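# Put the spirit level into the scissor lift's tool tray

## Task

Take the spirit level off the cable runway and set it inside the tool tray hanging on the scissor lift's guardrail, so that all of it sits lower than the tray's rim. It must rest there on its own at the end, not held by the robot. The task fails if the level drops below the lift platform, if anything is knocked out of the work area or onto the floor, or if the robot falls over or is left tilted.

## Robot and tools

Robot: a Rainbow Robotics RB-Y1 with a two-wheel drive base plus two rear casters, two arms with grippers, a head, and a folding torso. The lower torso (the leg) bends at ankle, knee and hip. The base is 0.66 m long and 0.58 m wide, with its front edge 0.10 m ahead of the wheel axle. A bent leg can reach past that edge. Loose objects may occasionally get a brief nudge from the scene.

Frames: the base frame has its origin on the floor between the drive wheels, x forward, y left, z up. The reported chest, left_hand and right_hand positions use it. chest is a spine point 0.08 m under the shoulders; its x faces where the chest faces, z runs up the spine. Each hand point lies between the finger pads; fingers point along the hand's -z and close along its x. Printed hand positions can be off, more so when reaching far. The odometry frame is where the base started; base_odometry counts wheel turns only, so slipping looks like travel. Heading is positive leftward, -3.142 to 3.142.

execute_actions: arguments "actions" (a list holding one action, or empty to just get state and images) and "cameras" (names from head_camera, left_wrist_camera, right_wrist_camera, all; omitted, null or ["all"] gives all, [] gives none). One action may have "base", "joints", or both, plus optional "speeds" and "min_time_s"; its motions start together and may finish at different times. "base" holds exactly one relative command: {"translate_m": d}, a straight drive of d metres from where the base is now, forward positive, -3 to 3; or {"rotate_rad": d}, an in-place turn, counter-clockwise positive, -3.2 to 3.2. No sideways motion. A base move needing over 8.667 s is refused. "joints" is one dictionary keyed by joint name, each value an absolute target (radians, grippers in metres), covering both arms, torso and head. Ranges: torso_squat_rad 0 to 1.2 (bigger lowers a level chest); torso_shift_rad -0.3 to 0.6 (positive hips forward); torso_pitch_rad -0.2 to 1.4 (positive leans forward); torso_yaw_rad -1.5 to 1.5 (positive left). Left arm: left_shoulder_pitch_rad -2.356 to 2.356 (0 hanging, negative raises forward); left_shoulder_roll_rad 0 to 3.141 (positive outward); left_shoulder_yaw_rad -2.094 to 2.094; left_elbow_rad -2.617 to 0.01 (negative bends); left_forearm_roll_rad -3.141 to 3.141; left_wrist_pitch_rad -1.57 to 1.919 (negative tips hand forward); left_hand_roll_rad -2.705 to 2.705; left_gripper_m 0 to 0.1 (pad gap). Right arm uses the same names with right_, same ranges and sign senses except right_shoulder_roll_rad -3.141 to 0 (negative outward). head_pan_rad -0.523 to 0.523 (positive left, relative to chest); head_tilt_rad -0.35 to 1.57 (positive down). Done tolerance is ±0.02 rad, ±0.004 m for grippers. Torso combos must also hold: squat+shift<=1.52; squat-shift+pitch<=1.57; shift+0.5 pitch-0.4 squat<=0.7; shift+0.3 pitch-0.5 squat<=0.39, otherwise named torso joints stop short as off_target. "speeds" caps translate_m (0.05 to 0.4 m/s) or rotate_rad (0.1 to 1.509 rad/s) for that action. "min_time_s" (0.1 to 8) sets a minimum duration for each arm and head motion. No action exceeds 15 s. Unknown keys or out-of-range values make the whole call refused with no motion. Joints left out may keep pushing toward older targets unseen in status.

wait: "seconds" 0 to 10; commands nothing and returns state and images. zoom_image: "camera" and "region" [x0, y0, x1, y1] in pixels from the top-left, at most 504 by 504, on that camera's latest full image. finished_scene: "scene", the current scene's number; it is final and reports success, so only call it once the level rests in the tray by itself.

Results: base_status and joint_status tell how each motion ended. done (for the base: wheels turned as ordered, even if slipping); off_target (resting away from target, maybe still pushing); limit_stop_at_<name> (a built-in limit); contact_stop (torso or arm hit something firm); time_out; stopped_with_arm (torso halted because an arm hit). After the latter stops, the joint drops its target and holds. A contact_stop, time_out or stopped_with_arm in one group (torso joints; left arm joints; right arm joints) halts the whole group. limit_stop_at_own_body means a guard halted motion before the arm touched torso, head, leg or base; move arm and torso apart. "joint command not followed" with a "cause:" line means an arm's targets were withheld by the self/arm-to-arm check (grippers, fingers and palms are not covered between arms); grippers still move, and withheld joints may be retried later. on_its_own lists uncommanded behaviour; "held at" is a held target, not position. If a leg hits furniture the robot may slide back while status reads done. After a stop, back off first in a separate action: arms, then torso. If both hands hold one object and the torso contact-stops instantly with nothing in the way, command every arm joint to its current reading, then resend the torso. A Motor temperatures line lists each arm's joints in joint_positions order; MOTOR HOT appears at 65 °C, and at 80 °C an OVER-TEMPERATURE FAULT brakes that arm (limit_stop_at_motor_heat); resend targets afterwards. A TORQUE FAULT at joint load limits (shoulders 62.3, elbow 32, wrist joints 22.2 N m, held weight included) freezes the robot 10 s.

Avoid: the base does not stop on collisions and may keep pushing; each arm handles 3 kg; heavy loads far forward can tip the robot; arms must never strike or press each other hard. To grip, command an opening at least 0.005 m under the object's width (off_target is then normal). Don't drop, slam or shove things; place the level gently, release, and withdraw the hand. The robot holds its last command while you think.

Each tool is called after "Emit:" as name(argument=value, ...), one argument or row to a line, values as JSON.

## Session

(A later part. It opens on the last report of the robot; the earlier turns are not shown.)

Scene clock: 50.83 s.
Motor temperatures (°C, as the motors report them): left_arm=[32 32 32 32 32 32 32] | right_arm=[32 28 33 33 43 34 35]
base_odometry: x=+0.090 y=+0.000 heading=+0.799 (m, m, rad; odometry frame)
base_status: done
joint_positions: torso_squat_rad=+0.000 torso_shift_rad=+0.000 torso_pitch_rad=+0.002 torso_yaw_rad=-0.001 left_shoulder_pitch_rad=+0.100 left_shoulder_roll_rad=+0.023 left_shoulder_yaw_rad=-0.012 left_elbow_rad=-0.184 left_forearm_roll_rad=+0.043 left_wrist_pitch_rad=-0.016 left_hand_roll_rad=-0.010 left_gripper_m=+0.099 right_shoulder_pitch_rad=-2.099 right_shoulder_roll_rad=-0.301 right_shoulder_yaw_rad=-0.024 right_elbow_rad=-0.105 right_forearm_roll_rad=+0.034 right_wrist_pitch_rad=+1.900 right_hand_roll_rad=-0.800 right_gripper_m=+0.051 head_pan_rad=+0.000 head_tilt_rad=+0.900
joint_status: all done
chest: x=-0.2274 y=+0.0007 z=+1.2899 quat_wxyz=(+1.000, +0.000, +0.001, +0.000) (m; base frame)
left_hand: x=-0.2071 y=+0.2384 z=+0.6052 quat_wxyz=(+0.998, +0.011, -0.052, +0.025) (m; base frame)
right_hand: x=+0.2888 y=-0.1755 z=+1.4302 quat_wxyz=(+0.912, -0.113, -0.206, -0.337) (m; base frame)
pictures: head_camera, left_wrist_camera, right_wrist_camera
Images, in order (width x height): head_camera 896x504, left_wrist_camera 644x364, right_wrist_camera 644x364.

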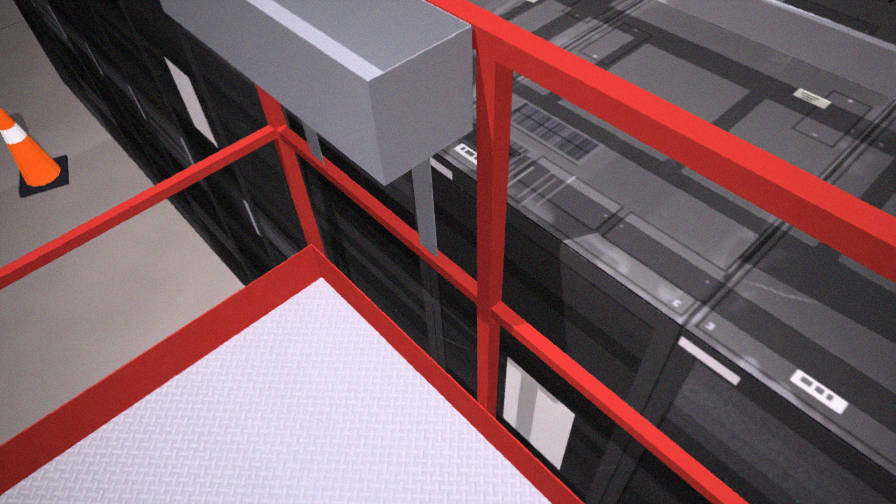

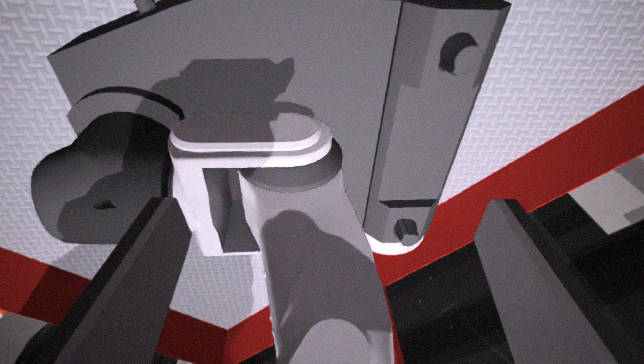

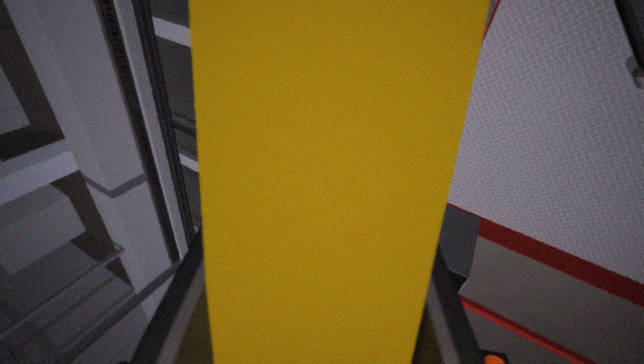

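Emit:
execute_actions(
  actions=[
    {"base":{"rotate_rad":0.77},"speeds":{"rotate_rad":0.35},"joints":{"right_hand_roll_rad":-1.4,"torso_yaw_rad":-0.2,"head_pan_rad":-0.3,"head_tilt_rad":0.8},"min_time_s":2.5},
  ],
)

Scene clock: 57.77 s.
Motor temperatures (°C, as the motors report them): left_arm=[32 32 32 32 32 32 32] | right_arm=[32 28 33 33 43 34 35]
base_odometry: x=+0.090 y=+0.000 heading=+1.568 (m, m, rad; odometry frame)
base_status: done
joint_positions: torso_squat_rad=+0.000 torso_shift_rad=+0.000 torso_pitch_rad=+0.002 torso_yaw_rad=-0.200 left_shoulder_pitch_rad=+0.100 left_shoulder_roll_rad=+0.023 left_shoulder_yaw_rad=-0.012 left_elbow_rad=-0.184 left_forearm_roll_rad=+0.043 left_wrist_pitch_rad=-0.016 left_hand_roll_rad=-0.010 left_gripper_m=+0.099 right_shoulder_pitch_rad=-2.099 right_shoulder_roll_rad=-0.301 right_shoulder_yaw_rad=-0.024 right_elbow_rad=-0.105 right_forearm_roll_rad=+0.034 right_wrist_pitch_rad=+1.900 right_hand_roll_rad=-1.400 right_gripper_m=+0.051 head_pan_rad=-0.300 head_tilt_rad=+0.800
joint_status: all done
chest: x=-0.2274 y=+0.0007 z=+1.2899 quat_wxyz=(+0.995, +0.000, +0.001, -0.100) (m; base frame)
left_hand: x=-0.1604 y=+0.2295 z=+0.6052 quat_wxyz=(+0.996, +0.006, -0.053, -0.074) (m; base frame)
right_hand: x=+0.2436 y=-0.2742 z=+1.4304 quat_wxyz=(+0.709, -0.070, -0.224, -0.665) (m; base frame)
pictures: head_camera, left_wrist_camera, right_wrist_camera
Images, in order (width x height): head_camera 896x504, left_wrist_camera 644x364, right_wrist_camera 644x364.

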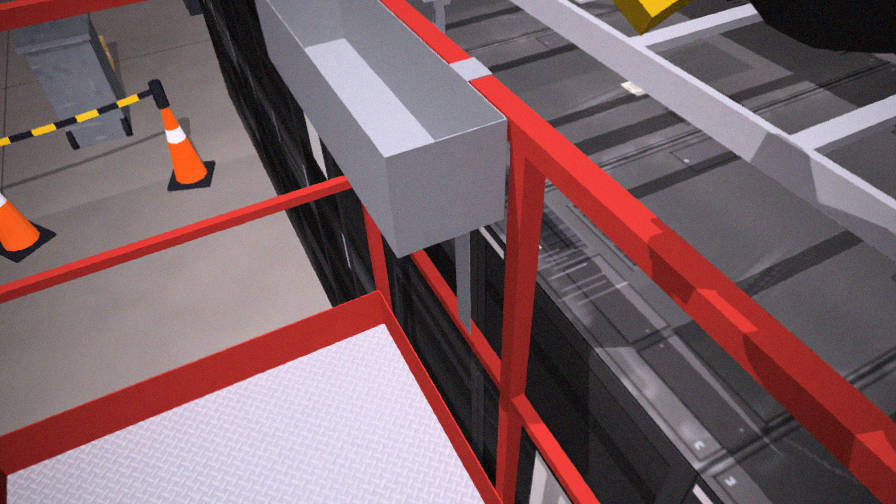

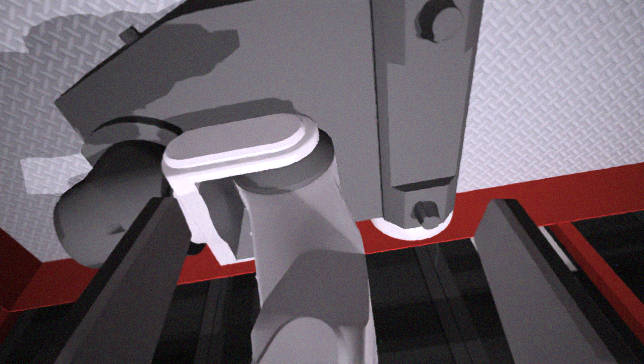

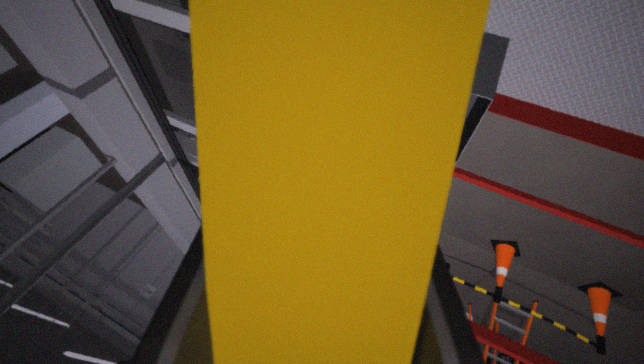

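Emit:
execute_actions(
  actions=[
    {"base":{"translate_m":0.3},"speeds":{"translate_m":0.15},"joints":{"head_pan_rad":-0.1,"head_tilt_rad":0.6}},
  ],
)

Scene clock: 62.43 s.
Motor temperatures (°C, as the motors report them): left_arm=[32 32 32 32 32 32 32] | right_arm=[32 28 33 33 43 34 35]
base_odometry: x=+0.091 y=+0.300 heading=+1.569 (m, m, rad; odometry frame)
base_status: done
joint_positions: torso_squat_rad=+0.000 torso_shift_rad=+0.000 torso_pitch_rad=+0.002 torso_yaw_rad=-0.200 left_shoulder_pitch_rad=+0.100 left_shoulder_roll_rad=+0.023 left_shoulder_yaw_rad=-0.012 left_elbow_rad=-0.184 left_forearm_roll_rad=+0.043 left_wrist_pitch_rad=-0.016 left_hand_roll_rad=-0.010 left_gripper_m=+0.099 right_shoulder_pitch_rad=-2.099 right_shoulder_roll_rad=-0.301 right_shoulder_yaw_rad=-0.024 right_elbow_rad=-0.105 right_forearm_roll_rad=+0.034 right_wrist_pitch_rad=+1.900 right_hand_roll_rad=-1.400 right_gripper_m=+0.051 head_pan_rad=-0.100 head_tilt_rad=+0.600
joint_status: all done
chest: x=-0.2275 y=+0.0007 z=+1.2899 quat_wxyz=(+0.995, +0.000, +0.001, -0.100) (m; base frame)
left_hand: x=-0.1604 y=+0.2295 z=+0.6052 quat_wxyz=(+0.996, +0.006, -0.053, -0.074) (m; base frame)
right_hand: x=+0.2436 y=-0.2742 z=+1.4304 quat_wxyz=(+0.709, -0.070, -0.224, -0.665) (m; base frame)
pictures: head_camera, left_wrist_camera, right_wrist_camera
Images, in order (width x height): head_camera 896x504, left_wrist_camera 644x364, right_wrist_camera 644x364.

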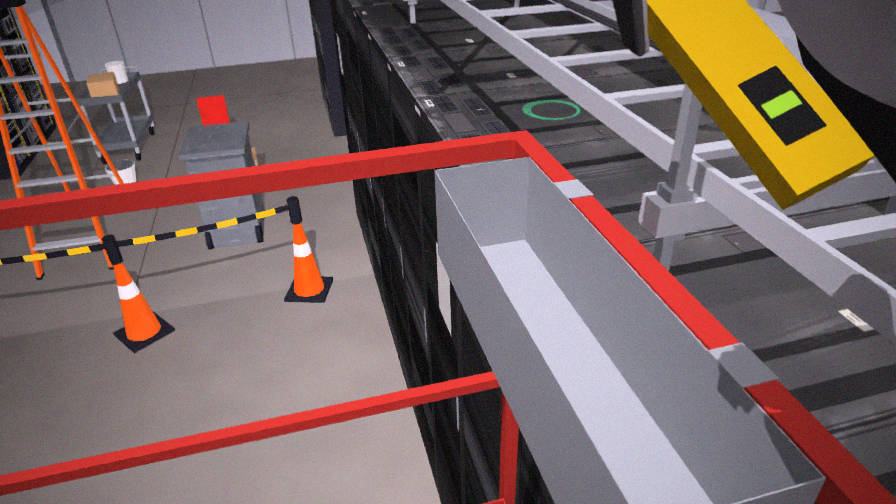

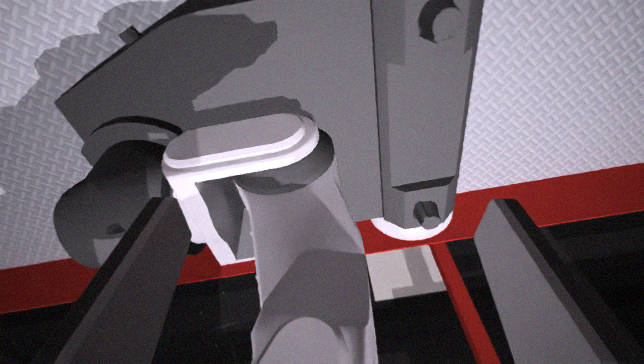

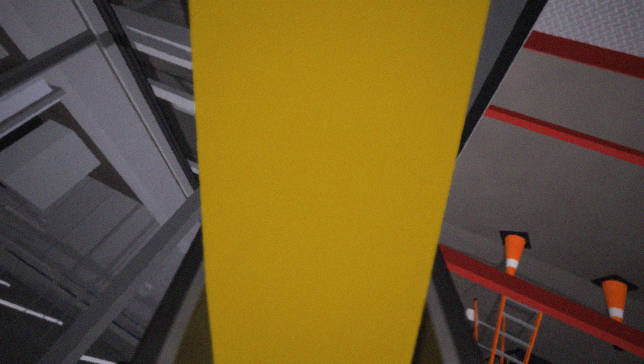

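Emit:
execute_actions(
  actions=[
    {"joints":{"right_shoulder_pitch_rad":-1.8,"torso_yaw_rad":-0.25,"head_pan_rad":-0.2,"head_tilt_rad":0.7},"min_time_s":2},
  ],
  cameras=["head_camera","right_wrist_camera"],
)

Scene clock: 68.90 s.
Motor temperatures (°C, as the motors report them): left_arm=[32 32 32 32 32 32 32] | right_arm=[32 28 33 33 43 34 35]
base_odometry: x=+0.091 y=+0.300 heading=+1.569 (m, m, rad; odometry frame)
base_status: not commanded
joint_positions: torso_squat_rad=+0.000 torso_shift_rad=+0.000 torso_pitch_rad=+0.002 torso_yaw_rad=-0.250 left_shoulder_pitch_rad=+0.100 left_shoulder_roll_rad=+0.023 left_shoulder_yaw_rad=-0.012 left_elbow_rad=-0.184 left_forearm_roll_rad=+0.043 left_wrist_pitch_rad=-0.016 left_hand_roll_rad=-0.010 left_gripper_m=+0.099 right_shoulder_pitch_rad=-1.800 right_shoulder_roll_rad=-0.301 right_shoulder_yaw_rad=-0.024 right_elbow_rad=-0.105 right_forearm_roll_rad=+0.034 right_wrist_pitch_rad=+1.900 right_hand_roll_rad=-1.400 right_gripper_m=+0.051 head_pan_rad=-0.200 head_tilt_rad=+0.700
joint_status: all done
chest: x=-0.2275 y=+0.0007 z=+1.2899 quat_wxyz=(+0.992, +0.000, +0.001, -0.125) (m; base frame)
left_hand: x=-0.1490 y=+0.2258 z=+0.6052 quat_wxyz=(+0.994, +0.004, -0.054, -0.099) (m; base frame)
right_hand: x=+0.2142 y=-0.3486 z=+1.2843 quat_wxyz=(+0.682, -0.155, -0.098, -0.708) (m; base frame)
pictures: head_camera, right_wrist_camera
Images, in order (width x height): head_camera 896x504, right_wrist_camera 644x364.

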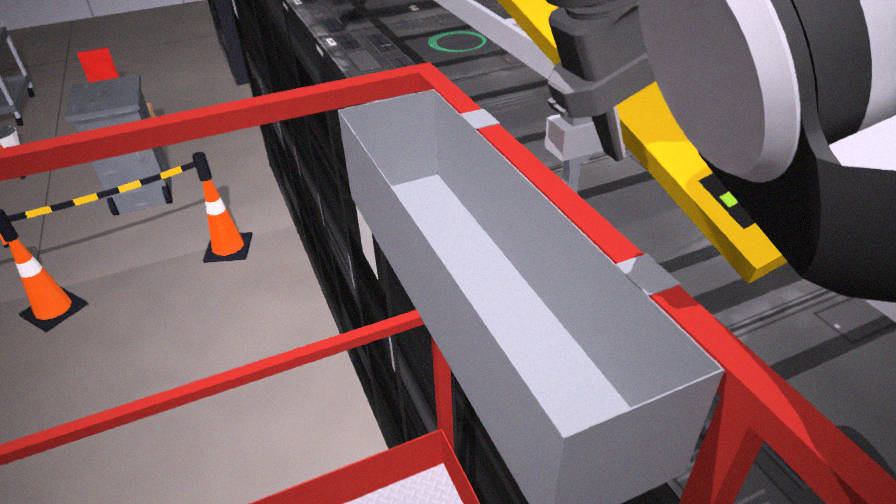

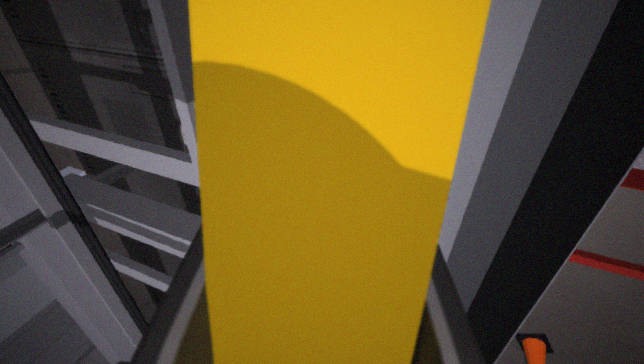

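Emit:
execute_actions(
  actions=[
    {"joints":{"torso_yaw_rad":0.1,"right_hand_roll_rad":-1.8,"head_pan_rad":-0.45},"min_time_s":2},
  ],
  cameras=["head_camera","right_wrist_camera"],
)

Scene clock: 76.17 s.
Motor temperatures (°C, as the motors report them): left_arm=[32 32 32 32 32 32 32] | right_arm=[32 28 33 33 43 34 35]
base_odometry: x=+0.091 y=+0.300 heading=+1.569 (m, m, rad; odometry frame)
base_status: not commanded
joint_positions: torso_squat_rad=+0.000 torso_shift_rad=+0.000 torso_pitch_rad=+0.002 torso_yaw_rad=+0.100 left_shoulder_pitch_rad=+0.100 left_shoulder_roll_rad=+0.023 left_shoulder_yaw_rad=-0.012 left_elbow_rad=-0.184 left_forearm_roll_rad=+0.043 left_wrist_pitch_rad=-0.016 left_hand_roll_rad=-0.010 left_gripper_m=+0.099 right_shoulder_pitch_rad=-1.800 right_shoulder_roll_rad=-0.301 right_shoulder_yaw_rad=-0.024 right_elbow_rad=-0.105 right_forearm_roll_rad=+0.034 right_wrist_pitch_rad=+1.900 right_hand_roll_rad=-1.800 right_gripper_m=+0.051 head_pan_rad=-0.450 head_tilt_rad=+0.700
joint_status: all done
chest: x=-0.2275 y=+0.0008 z=+1.2899 quat_wxyz=(+0.999, +0.000, +0.001, +0.050) (m; base frame)
left_hand: x=-0.2312 y=+0.2394 z=+0.6053 quat_wxyz=(+0.996, +0.014, -0.052, +0.076) (m; base frame)
right_hand: x=+0.3073 y=-0.1759 z=+1.2840 quat_wxyz=(+0.664, -0.108, -0.148, -0.724) (m; base frame)
pictures: head_camera, right_wrist_camera
Images, in order (width x height): head_camera 896x504, right_wrist_camera 644x364.

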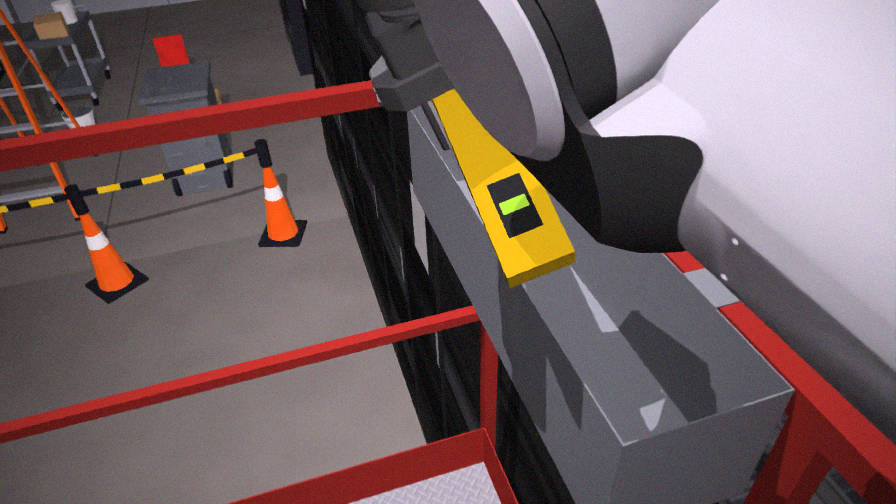

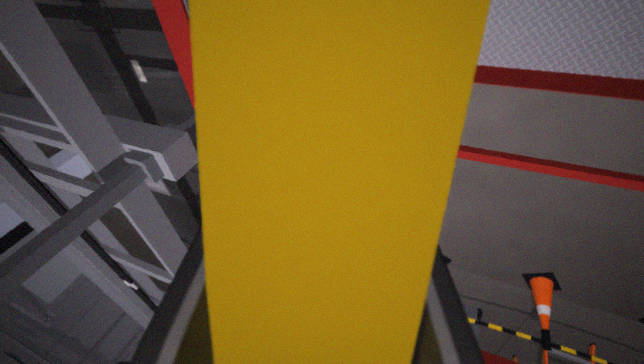

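Emit:
execute_actions(
  actions=[
    {"base":{"translate_m":-0.22},"speeds":{"translate_m":0.15},"joints":{"right_forearm_roll_rad":-0.17,"right_shoulder_pitch_rad":-1.65,"head_pan_rad":-0.4,"head_tilt_rad":0.75},"min_time_s":2.5},
  ],
  cameras=["head_camera","right_wrist_camera"],
)

Scene clock: 81.63 s.
Motor temperatures (°C, as the motors report them): left_arm=[32 32 32 32 32 32 32] | right_arm=[32 28 33 33 43 34 35]
base_odometry: x=+0.090 y=+0.080 heading=+1.568 (m, m, rad; odometry frame)
base_status: done
joint_positions: torso_squat_rad=+0.000 torso_shift_rad=+0.000 torso_pitch_rad=+0.002 torso_yaw_rad=+0.100 left_shoulder_pitch_rad=+0.100 left_shoulder_roll_rad=+0.023 left_shoulder_yaw_rad=-0.012 left_elbow_rad=-0.184 left_forearm_roll_rad=+0.043 left_wrist_pitch_rad=-0.016 left_hand_roll_rad=-0.010 left_gripper_m=+0.099 right_shoulder_pitch_rad=-1.650 right_shoulder_roll_rad=-0.301 right_shoulder_yaw_rad=-0.024 right_elbow_rad=-0.105 right_forearm_roll_rad=-0.170 right_wrist_pitch_rad=+1.900 right_hand_roll_rad=-1.800 right_gripper_m=+0.051 head_pan_rad=-0.400 head_tilt_rad=+0.750
joint_status: all done
chest: x=-0.2275 y=+0.0008 z=+1.2899 quat_wxyz=(+0.999, +0.000, +0.001, +0.050) (m; base frame)
left_hand: x=-0.2313 y=+0.2394 z=+0.6053 quat_wxyz=(+0.996, +0.014, -0.052, +0.076) (m; base frame)
right_hand: x=+0.2846 y=-0.1612 z=+1.2013 quat_wxyz=(+0.680, -0.116, -0.020, -0.724) (m; base frame)
pictures: head_camera, right_wrist_camera
Images, in order (width x height): head_camera 896x504, right_wrist_camera 644x364.

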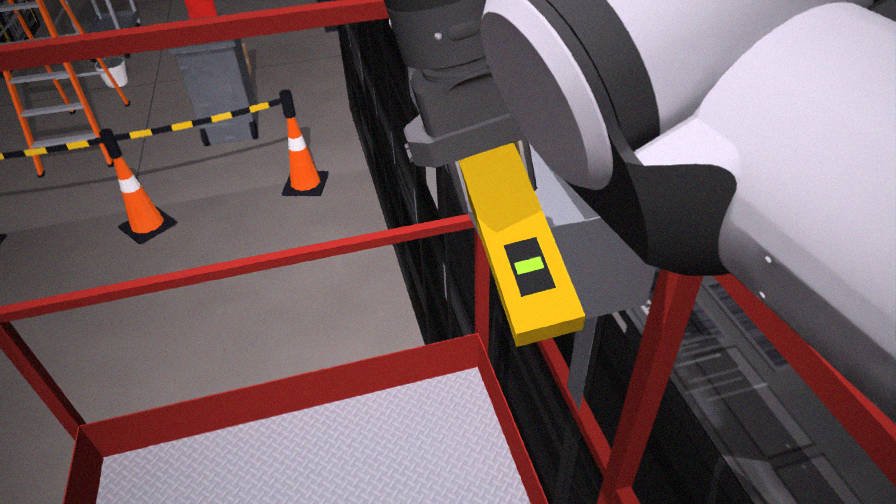

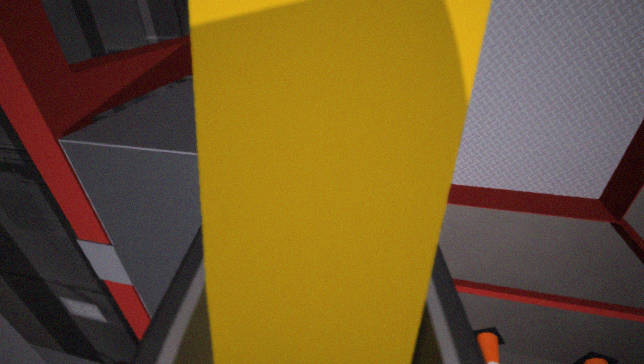

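Emit:
execute_actions(
  actions=[
    {"base":{"translate_m":0.15},"speeds":{"translate_m":0.1},"joints":{"torso_yaw_rad":-0.02,"right_hand_roll_rad":-1.7,"right_forearm_roll_rad":-0.25,"head_pan_rad":-0.3},"min_time_s":2.5},
  ],
  cameras=["head_camera","right_wrist_camera"],
)

Scene clock: 86.40 s.
Motor temperatures (°C, as the motors report them): left_arm=[32 32 32 32 32 32 32] | right_arm=[33 28 33 33 43 34 35]
base_odometry: x=+0.091 y=+0.230 heading=+1.568 (m, m, rad; odometry frame)
base_status: done
joint_positions: torso_squat_rad=+0.000 torso_shift_rad=+0.000 torso_pitch_rad=+0.002 torso_yaw_rad=-0.020 left_shoulder_pitch_rad=+0.100 left_shoulder_roll_rad=+0.023 left_shoulder_yaw_rad=-0.012 left_elbow_rad=-0.184 left_forearm_roll_rad=+0.043 left_wrist_pitch_rad=-0.016 left_hand_roll_rad=-0.010 left_gripper_m=+0.099 right_shoulder_pitch_rad=-1.650 right_shoulder_roll_rad=-0.301 right_shoulder_yaw_rad=-0.024 right_elbow_rad=-0.105 right_forearm_roll_rad=-0.250 right_wrist_pitch_rad=+1.900 right_hand_roll_rad=-1.700 right_gripper_m=+0.051 head_pan_rad=-0.300 head_tilt_rad=+0.750
joint_status: all done
chest: x=-0.2274 y=+0.0007 z=+1.2899 quat_wxyz=(+1.000, +0.000, +0.001, -0.010) (m; base frame)
left_hand: x=-0.2026 y=+0.2380 z=+0.6052 quat_wxyz=(+0.998, +0.011, -0.052, +0.016) (m; base frame)
right_hand: x=+0.2604 y=-0.2043 z=+1.1990 quat_wxyz=(+0.681, -0.093, +0.023, -0.726) (m; base frame)
pictures: head_camera, right_wrist_camera
Images, in order (width x height): head_camera 896x504, right_wrist_camera 644x364.

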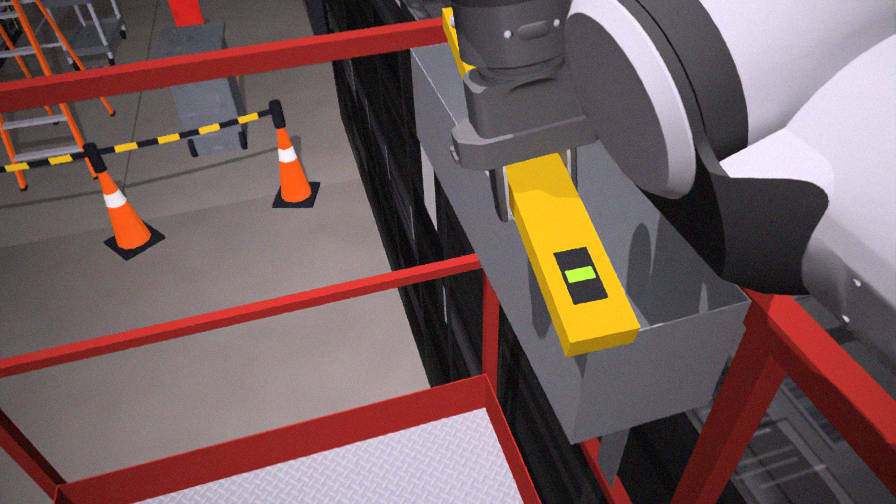

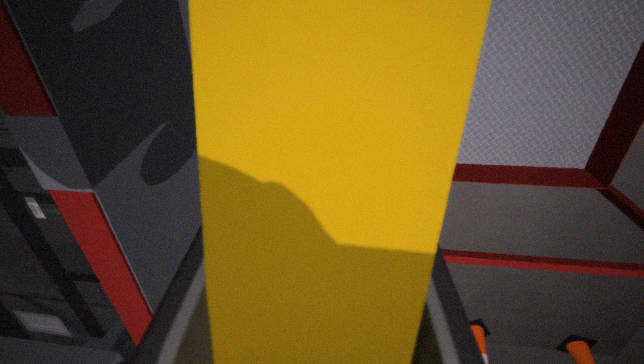

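Emit:
execute_actions(
  actions=[
    {"base":{"translate_m":0.05},"speeds":{"translate_m":0.1},"joints":{"torso_yaw_rad":-0.11,"right_hand_roll_rad":-1.62},"min_time_s":1.5},
  ],
  cameras=[],
)

Emit:
execute_actions(
  actions=[
    {"joints":{"right_shoulder_pitch_rad":-1.53},"min_time_s":2},
  ],
  cameras=["head_camera","right_wrist_camera"],
)

Scene clock: 89.63 s.
Motor temperatures (°C, as the motors report them): left_arm=[32 32 32 32 32 32 32] | right_arm=[33 28 33 33 43 34 35]
base_odometry: x=+0.091 y=+0.280 heading=+1.568 (m, m, rad; odometry frame)
base_status: done
joint_positions: torso_squat_rad=+0.000 torso_shift_rad=+0.000 torso_pitch_rad=+0.002 torso_yaw_rad=-0.110 left_shoulder_pitch_rad=+0.100 left_shoulder_roll_rad=+0.023 left_shoulder_yaw_rad=-0.012 left_elbow_rad=-0.184 left_forearm_roll_rad=+0.043 left_wrist_pitch_rad=-0.016 left_hand_roll_rad=-0.010 left_gripper_m=+0.099 right_shoulder_pitch_rad=-1.650 right_shoulder_roll_rad=-0.301 right_shoulder_yaw_rad=-0.024 right_elbow_rad=-0.105 right_forearm_roll_rad=-0.250 right_wrist_pitch_rad=+1.900 right_hand_roll_rad=-1.620 right_gripper_m=+0.051 head_pan_rad=-0.300 head_tilt_rad=+0.750
joint_status: all done
chest: x=-0.2274 y=+0.0007 z=+1.2899 quat_wxyz=(+0.998, +0.000, +0.001, -0.055) (m; base frame)
left_hand: x=-0.1814 y=+0.2347 z=+0.6052 quat_wxyz=(+0.998, +0.008, -0.053, -0.029) (m; base frame)
right_hand: x=+0.2400 y=-0.2473 z=+1.1991 quat_wxyz=(+0.678, -0.091, +0.031, -0.729) (m; base frame)
pictures: none
No camera images: the call's "cameras" was empty. Leave "cameras" out to get every camera's image.

Scene clock: 91.93 s.
Motor temperatures (°C, as the motors report them): left_arm=[32 32 32 32 32 32 32] | right_arm=[33 28 33 33 43 34 35]
base_odometry: x=+0.091 y=+0.280 heading=+1.568 (m, m, rad; odometry frame)
base_status: not commanded
joint_positions: torso_squat_rad=+0.000 torso_shift_rad=+0.000 torso_pitch_rad=+0.002 torso_yaw_rad=-0.110 left_shoulder_pitch_rad=+0.100 left_shoulder_roll_rad=+0.023 left_shoulder_yaw_rad=-0.012 left_elbow_rad=-0.184 left_forearm_roll_rad=+0.043 left_wrist_pitch_rad=-0.016 left_hand_roll_rad=-0.010 left_gripper_m=+0.099 right_shoulder_pitch_rad=-1.530 right_shoulder_roll_rad=-0.301 right_shoulder_yaw_rad=-0.024 right_elbow_rad=-0.105 right_forearm_roll_rad=-0.250 right_wrist_pitch_rad=+1.900 right_hand_roll_rad=-1.620 right_gripper_m=+0.051 head_pan_rad=-0.300 head_tilt_rad=+0.750
joint_status: all done
chest: x=-0.2274 y=+0.0007 z=+1.2899 quat_wxyz=(+0.998, +0.000, +0.001, -0.055) (m; base frame)
left_hand: x=-0.1814 y=+0.2347 z=+0.6052 quat_wxyz=(+0.998, +0.008, -0.053, -0.029) (m; base frame)
right_hand: x=+0.2162 y=-0.2646 z=+1.1449 quat_wxyz=(+0.660, -0.127, +0.075, -0.736) (m; base frame)
pictures: head_camera, right_wrist_camera
Images, in order (width x height): head_camera 896x504, right_wrist_camera 644x364.

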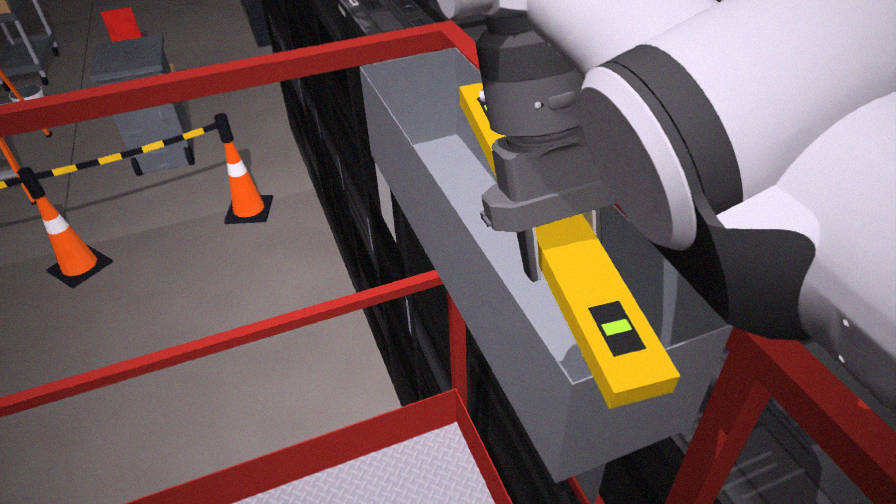

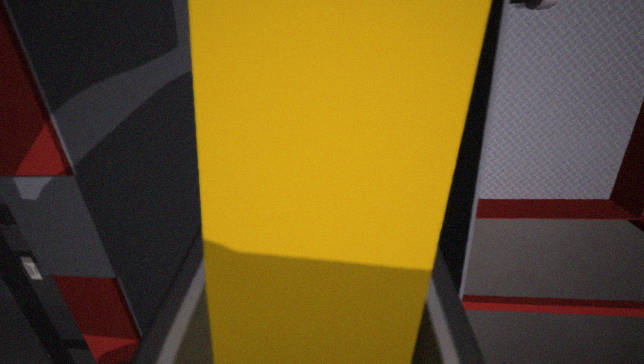

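Emit:
execute_actions(
  actions=[
    {"base":{"translate_m":0.09},"speeds":{"translate_m":0.1}},
  ],
  cameras=["head_camera"],
)

Emit:
execute_actions(
  actions=[
    {"joints":{"torso_squat_rad":0.4},"min_time_s":2},
  ],
  cameras=["head_camera","right_wrist_camera"],
)

Scene clock: 95.20 s.
Motor temperatures (°C, as the motors report them): left_arm=[32 32 32 32 32 32 32] | right_arm=[33 28 33 33 43 34 35]
base_odometry: x=+0.091 y=+0.370 heading=+1.569 (m, m, rad; odometry frame)
base_status: done
joint_positions: torso_squat_rad=+0.000 torso_shift_rad=+0.000 torso_pitch_rad=+0.002 torso_yaw_rad=-0.110 left_shoulder_pitch_rad=+0.100 left_shoulder_roll_rad=+0.023 left_shoulder_yaw_rad=-0.012 left_elbow_rad=-0.184 left_forearm_roll_rad=+0.043 left_wrist_pitch_rad=-0.016 left_hand_roll_rad=-0.010 left_gripper_m=+0.099 right_shoulder_pitch_rad=-1.530 right_shoulder_roll_rad=-0.301 right_shoulder_yaw_rad=-0.024 right_elbow_rad=-0.105 right_forearm_roll_rad=-0.250 right_wrist_pitch_rad=+1.900 right_hand_roll_rad=-1.620 right_gripper_m=+0.051 head_pan_rad=-0.300 head_tilt_rad=+0.750
joint_status: not commanded
chest: x=-0.2273 y=+0.0007 z=+1.2899 quat_wxyz=(+0.998, +0.000, +0.001, -0.055) (m; base frame)
left_hand: x=-0.1814 y=+0.2347 z=+0.6052 quat_wxyz=(+0.998, +0.008, -0.053, -0.029) (m; base frame)
right_hand: x=+0.2162 y=-0.2646 z=+1.1449 quat_wxyz=(+0.660, -0.127, +0.075, -0.736) (m; base frame)
pictures: head_camera
Images, in order (width x height): head_camera 896x504.

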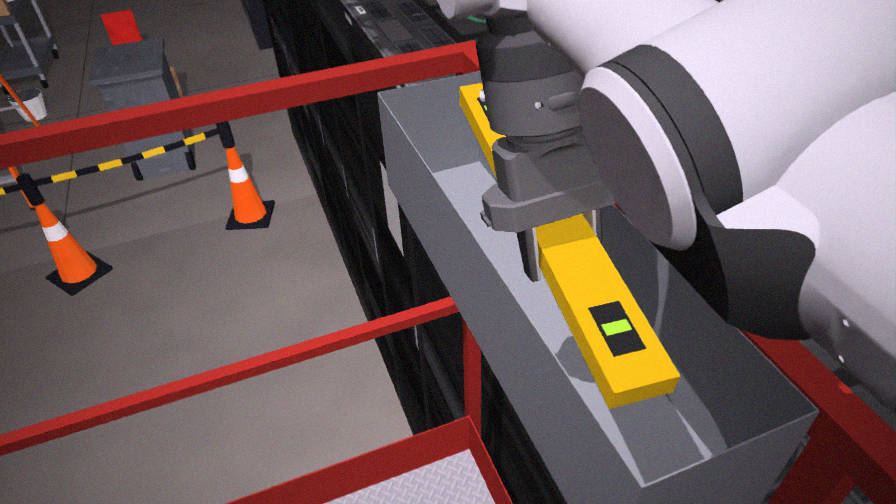

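action 0: "min_time_s" has no arm or head joint beside it: it slows only arm and head motions. Command such a joint too, or leave it out

Emit:
execute_actions(
  actions=[
    {"base":{"translate_m":-0.035},"speeds":{"translate_m":0.08}},
  ],
  cameras=[],
)

Emit:
execute_actions(
  actions=[
    {"joints":{"torso_squat_rad":0.4}},
  ],
  cameras=["head_camera","right_wrist_camera"],
)

Scene clock: 97.20 s.
Motor temperatures (°C, as the motors report them): left_arm=[32 32 32 32 32 32 32] | right_arm=[33 28 33 33 43 34 35]
base_odometry: x=+0.091 y=+0.335 heading=+1.569 (m, m, rad; odometry frame)
base_status: done
joint_positions: torso_squat_rad=+0.000 torso_shift_rad=+0.000 torso_pitch_rad=+0.001 torso_yaw_rad=-0.110 left_shoulder_pitch_rad=+0.100 left_shoulder_roll_rad=+0.023 left_shoulder_yaw_rad=-0.012 left_elbow_rad=-0.184 left_forearm_roll_rad=+0.043 left_wrist_pitch_rad=-0.016 left_hand_roll_rad=-0.010 left_gripper_m=+0.099 right_shoulder_pitch_rad=-1.530 right_shoulder_roll_rad=-0.301 right_shoulder_yaw_rad=-0.024 right_elbow_rad=-0.105 right_forearm_roll_rad=-0.250 right_wrist_pitch_rad=+1.900 right_hand_roll_rad=-1.620 right_gripper_m=+0.051 head_pan_rad=-0.300 head_tilt_rad=+0.750
joint_status: not commanded
chest: x=-0.2275 y=+0.0007 z=+1.2899 quat_wxyz=(+0.998, +0.000, +0.001, -0.055) (m; base frame)
left_hand: x=-0.1813 y=+0.2347 z=+0.6052 quat_wxyz=(+0.998, +0.008, -0.053, -0.029) (m; base frame)
right_hand: x=+0.2161 y=-0.2646 z=+1.1450 quat_wxyz=(+0.660, -0.127, +0.075, -0.736) (m; base frame)
pictures: none
No camera images: the call's "cameras" was empty. Leave "cameras" out to get every camera's image.

Scene clock: 99.33 s.
Motor temperatures (°C, as the motors report them): left_arm=[32 32 32 32 32 32 32] | right_arm=[33 28 33 33 43 34 35]
base_odometry: x=+0.091 y=+0.335 heading=+1.569 (m, m, rad; odometry frame)
base_status: not commanded
joint_positions: torso_squat_rad=+0.400 torso_shift_rad=+0.000 torso_pitch_rad=+0.001 torso_yaw_rad=-0.110 left_shoulder_pitch_rad=+0.100 left_shoulder_roll_rad=+0.023 left_shoulder_yaw_rad=-0.012 left_elbow_rad=-0.184 left_forearm_roll_rad=+0.043 left_wrist_pitch_rad=-0.016 left_hand_roll_rad=-0.010 left_gripper_m=+0.099 right_shoulder_pitch_rad=-1.530 right_shoulder_roll_rad=-0.301 right_shoulder_yaw_rad=-0.024 right_elbow_rad=-0.105 right_forearm_roll_rad=-0.250 right_wrist_pitch_rad=+1.900 right_hand_roll_rad=-1.620 right_gripper_m=+0.051 head_pan_rad=-0.300 head_tilt_rad=+0.750
joint_status: all done
chest: x=-0.2276 y=+0.0007 z=+1.2347 quat_wxyz=(+0.998, +0.000, +0.001, -0.055) (m; base frame)
left_hand: x=-0.1813 y=+0.2346 z=+0.5499 quat_wxyz=(+0.998, +0.008, -0.053, -0.029) (m; base frame)
right_hand: x=+0.2161 y=-0.2646 z=+1.0898 quat_wxyz=(+0.660, -0.127, +0.075, -0.736) (m; base frame)
pictures: head_camera, right_wrist_camera
Images, in order (width x height): head_camera 896x504, right_wrist_camera 644x364.

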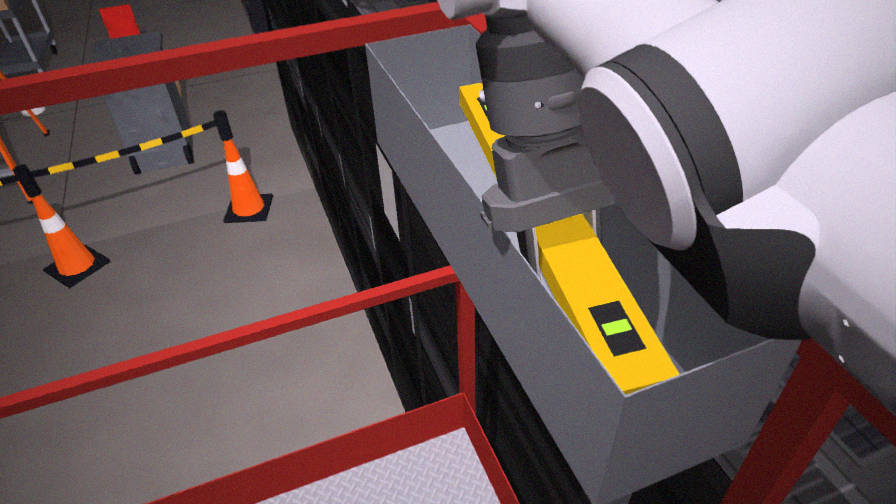

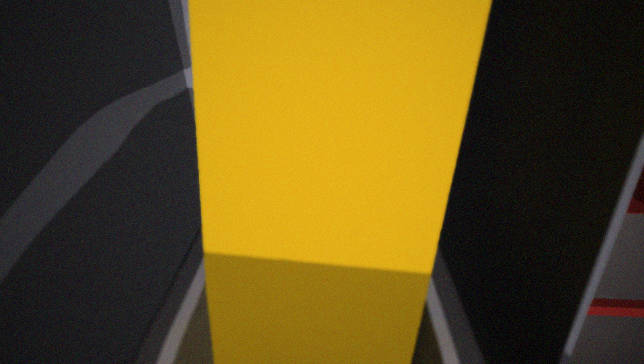

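Emit:
execute_actions(
  actions=[
    {"joints":{"torso_yaw_rad":-0.15}},
  ],
  cameras=[],
)

Emit:
execute_actions(
  actions=[
    {"joints":{"torso_squat_rad":0.7}},
  ],
  cameras=["head_camera","right_wrist_camera"],
)

Scene clock: 102.50 s.
Motor temperatures (°C, as the motors report them): left_arm=[32 32 32 32 32 32 32] | right_arm=[33 28 33 33 43 34 35]
base_odometry: x=+0.091 y=+0.335 heading=+1.569 (m, m, rad; odometry frame)
base_status: not commanded
joint_positions: torso_squat_rad=+0.400 torso_shift_rad=+0.000 torso_pitch_rad=+0.001 torso_yaw_rad=-0.150 left_shoulder_pitch_rad=+0.100 left_shoulder_roll_rad=+0.023 left_shoulder_yaw_rad=-0.012 left_elbow_rad=-0.184 left_forearm_roll_rad=+0.043 left_wrist_pitch_rad=-0.016 left_hand_roll_rad=-0.010 left_gripper_m=+0.099 right_shoulder_pitch_rad=-1.530 right_shoulder_roll_rad=-0.301 right_shoulder_yaw_rad=-0.024 right_elbow_rad=-0.105 right_forearm_roll_rad=-0.250 right_wrist_pitch_rad=+1.900 right_hand_roll_rad=-1.620 right_gripper_m=+0.051 head_pan_rad=-0.300 head_tilt_rad=+0.750
joint_status: all done
chest: x=-0.2275 y=+0.0007 z=+1.2347 quat_wxyz=(+0.997, +0.000, +0.001, -0.075) (m; base frame)
left_hand: x=-0.1720 y=+0.2326 z=+0.5499 quat_wxyz=(+0.997, +0.007, -0.053, -0.049) (m; base frame)
right_hand: x=+0.2052 y=-0.2822 z=+1.0898 quat_wxyz=(+0.646, -0.125, +0.077, -0.749) (m; base frame)
pictures: none
No camera images: the call's "cameras" was empty. Leave "cameras" out to get every camera's image.

Scene clock: 104.33 s.
Motor temperatures (°C, as the motors report them): left_arm=[32 32 32 32 32 32 32] | right_arm=[33 28 33 33 43 34 35]
base_odometry: x=+0.091 y=+0.335 heading=+1.569 (m, m, rad; odometry frame)
base_status: not commanded
joint_positions: torso_squat_rad=+0.684 torso_shift_rad=-0.001 torso_pitch_rad=-0.001 torso_yaw_rad=-0.150 left_shoulder_pitch_rad=+0.100 left_shoulder_roll_rad=+0.023 left_shoulder_yaw_rad=-0.012 left_elbow_rad=-0.184 left_forearm_roll_rad=+0.043 left_wrist_pitch_rad=-0.016 left_hand_roll_rad=-0.010 left_gripper_m=+0.099 right_shoulder_pitch_rad=-1.535 right_shoulder_roll_rad=-0.303 right_shoulder_yaw_rad=-0.024 right_elbow_rad=-0.107 right_forearm_roll_rad=-0.250 right_wrist_pitch_rad=+1.901 right_hand_roll_rad=-1.620 right_gripper_m=+0.050 head_pan_rad=-0.300 head_tilt_rad=+0.750
joint_status: torso_squat_rad contact_stop (moved +0.284 of +0.300)
chest: x=-0.2289 y=+0.0009 z=+1.1326 quat_wxyz=(+0.997, -0.001, -0.001, -0.075) (m; base frame)
left_hand: x=-0.1714 y=+0.2324 z=+0.4479 quat_wxyz=(+0.997, +0.007, -0.055, -0.049) (m; base frame)
right_hand: x=+0.2057 y=-0.2823 z=+0.9922 quat_wxyz=(+0.646, -0.122, +0.073, -0.750) (m; base frame)
pictures: head_camera, right_wrist_camera
Images, in order (width x height): head_camera 896x504, right_wrist_camera 644x364.

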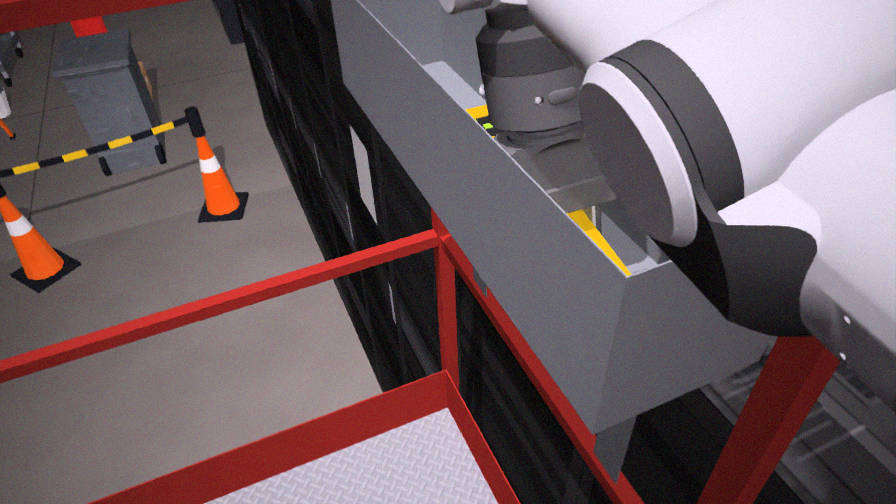

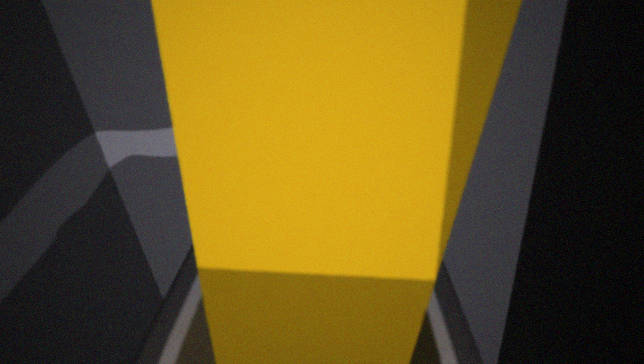

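At the bottom. Back off slightly, release, rise.

Emit:
execute_actions(
  actions=[
    {"joints":{"torso_squat_rad":0.66,"right_gripper_m":0.068}},
  ],
  cameras=[],
)

Emit:
execute_actions(
  actions=[
    {"joints":{"torso_squat_rad":0.0}},
  ],
  cameras=["head_camera","right_wrist_camera"],
)

Scene clock: 106.67 s.
Motor temperatures (°C, as the motors report them): left_arm=[32 32 32 32 32 32 32] | right_arm=[33 28 33 33 43 34 35]
base_odometry: x=+0.091 y=+0.335 heading=+1.569 (m, m, rad; odometry frame)
base_status: not commanded
joint_positions: torso_squat_rad=+0.660 torso_shift_rad=+0.000 torso_pitch_rad=+0.000 torso_yaw_rad=-0.150 left_shoulder_pitch_rad=+0.100 left_shoulder_roll_rad=+0.023 left_shoulder_yaw_rad=-0.012 left_elbow_rad=-0.184 left_forearm_roll_rad=+0.043 left_wrist_pitch_rad=-0.016 left_hand_roll_rad=-0.010 left_gripper_m=+0.099 right_shoulder_pitch_rad=-1.530 right_shoulder_roll_rad=-0.301 right_shoulder_yaw_rad=-0.024 right_elbow_rad=-0.105 right_forearm_roll_rad=-0.250 right_wrist_pitch_rad=+1.900 right_hand_roll_rad=-1.620 right_gripper_m=+0.068 head_pan_rad=-0.300 head_tilt_rad=+0.750
joint_status: all done
chest: x=-0.2283 y=+0.0007 z=+1.1429 quat_wxyz=(+0.997, +0.000, +0.000, -0.075) (m; base frame)
left_hand: x=-0.1717 y=+0.2325 z=+0.4583 quat_wxyz=(+0.997, +0.007, -0.054, -0.049) (m; base frame)
right_hand: x=+0.2048 y=-0.2823 z=+0.9991 quat_wxyz=(+0.646, -0.124, +0.076, -0.750) (m; base frame)
pictures: none
No camera images: the call's "cameras" was empty. Leave "cameras" out to get every camera's image.

Scene clock: 109.63 s.
Motor temperatures (°C, as the motors report them): left_arm=[32 32 32 32 32 32 32] | right_arm=[33 28 33 33 43 34 35]
base_odometry: x=+0.091 y=+0.335 heading=+1.569 (m, m, rad; odometry frame)
base_status: not commanded
joint_positions: torso_squat_rad=+0.000 torso_shift_rad=+0.000 torso_pitch_rad=+0.000 torso_yaw_rad=-0.150 left_shoulder_pitch_rad=+0.100 left_shoulder_roll_rad=+0.023 left_shoulder_yaw_rad=-0.012 left_elbow_rad=-0.184 left_forearm_roll_rad=+0.043 left_wrist_pitch_rad=-0.016 left_hand_roll_rad=-0.010 left_gripper_m=+0.099 right_shoulder_pitch_rad=-1.530 right_shoulder_roll_rad=-0.301 right_shoulder_yaw_rad=-0.024 right_elbow_rad=-0.105 right_forearm_roll_rad=-0.250 right_wrist_pitch_rad=+1.900 right_hand_roll_rad=-1.620 right_gripper_m=+0.068 head_pan_rad=-0.300 head_tilt_rad=+0.750
joint_status: all done
chest: x=-0.2284 y=+0.0008 z=+1.2899 quat_wxyz=(+0.997, +0.000, +0.000, -0.075) (m; base frame)
left_hand: x=-0.1717 y=+0.2326 z=+0.6053 quat_wxyz=(+0.997, +0.007, -0.054, -0.049) (m; base frame)
right_hand: x=+0.2047 y=-0.2822 z=+1.1460 quat_wxyz=(+0.646, -0.124, +0.076, -0.750) (m; base frame)
pictures: head_camera, right_wrist_camera
Images, in order (width x height): head_camera 896x504, right_wrist_camera 644x364.

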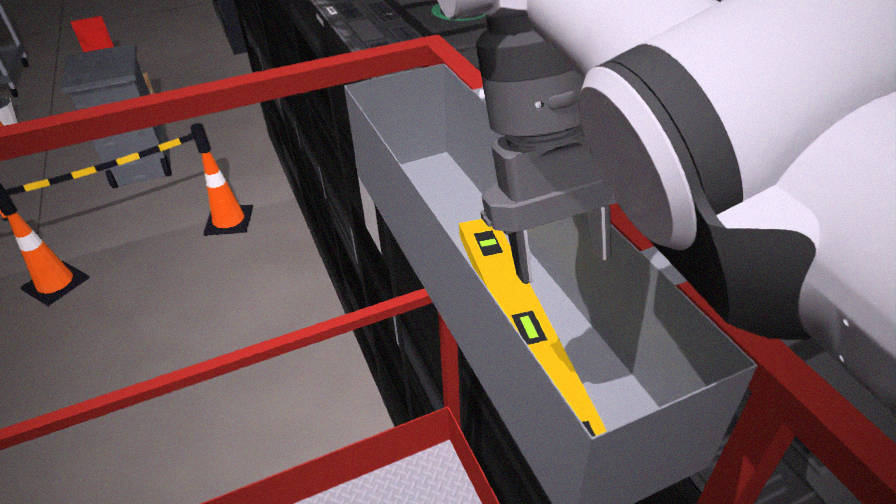

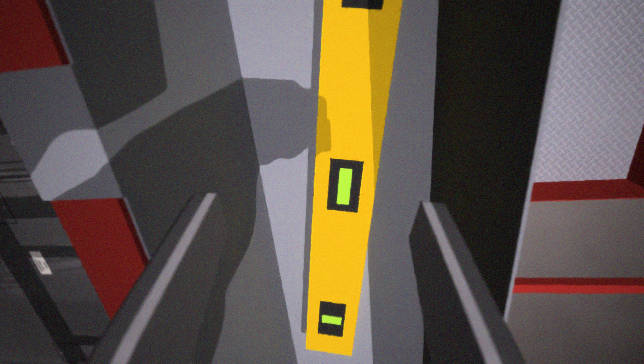

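Emit:
finished_scene(
  scene=2,
)

The scene is finished: the task was done.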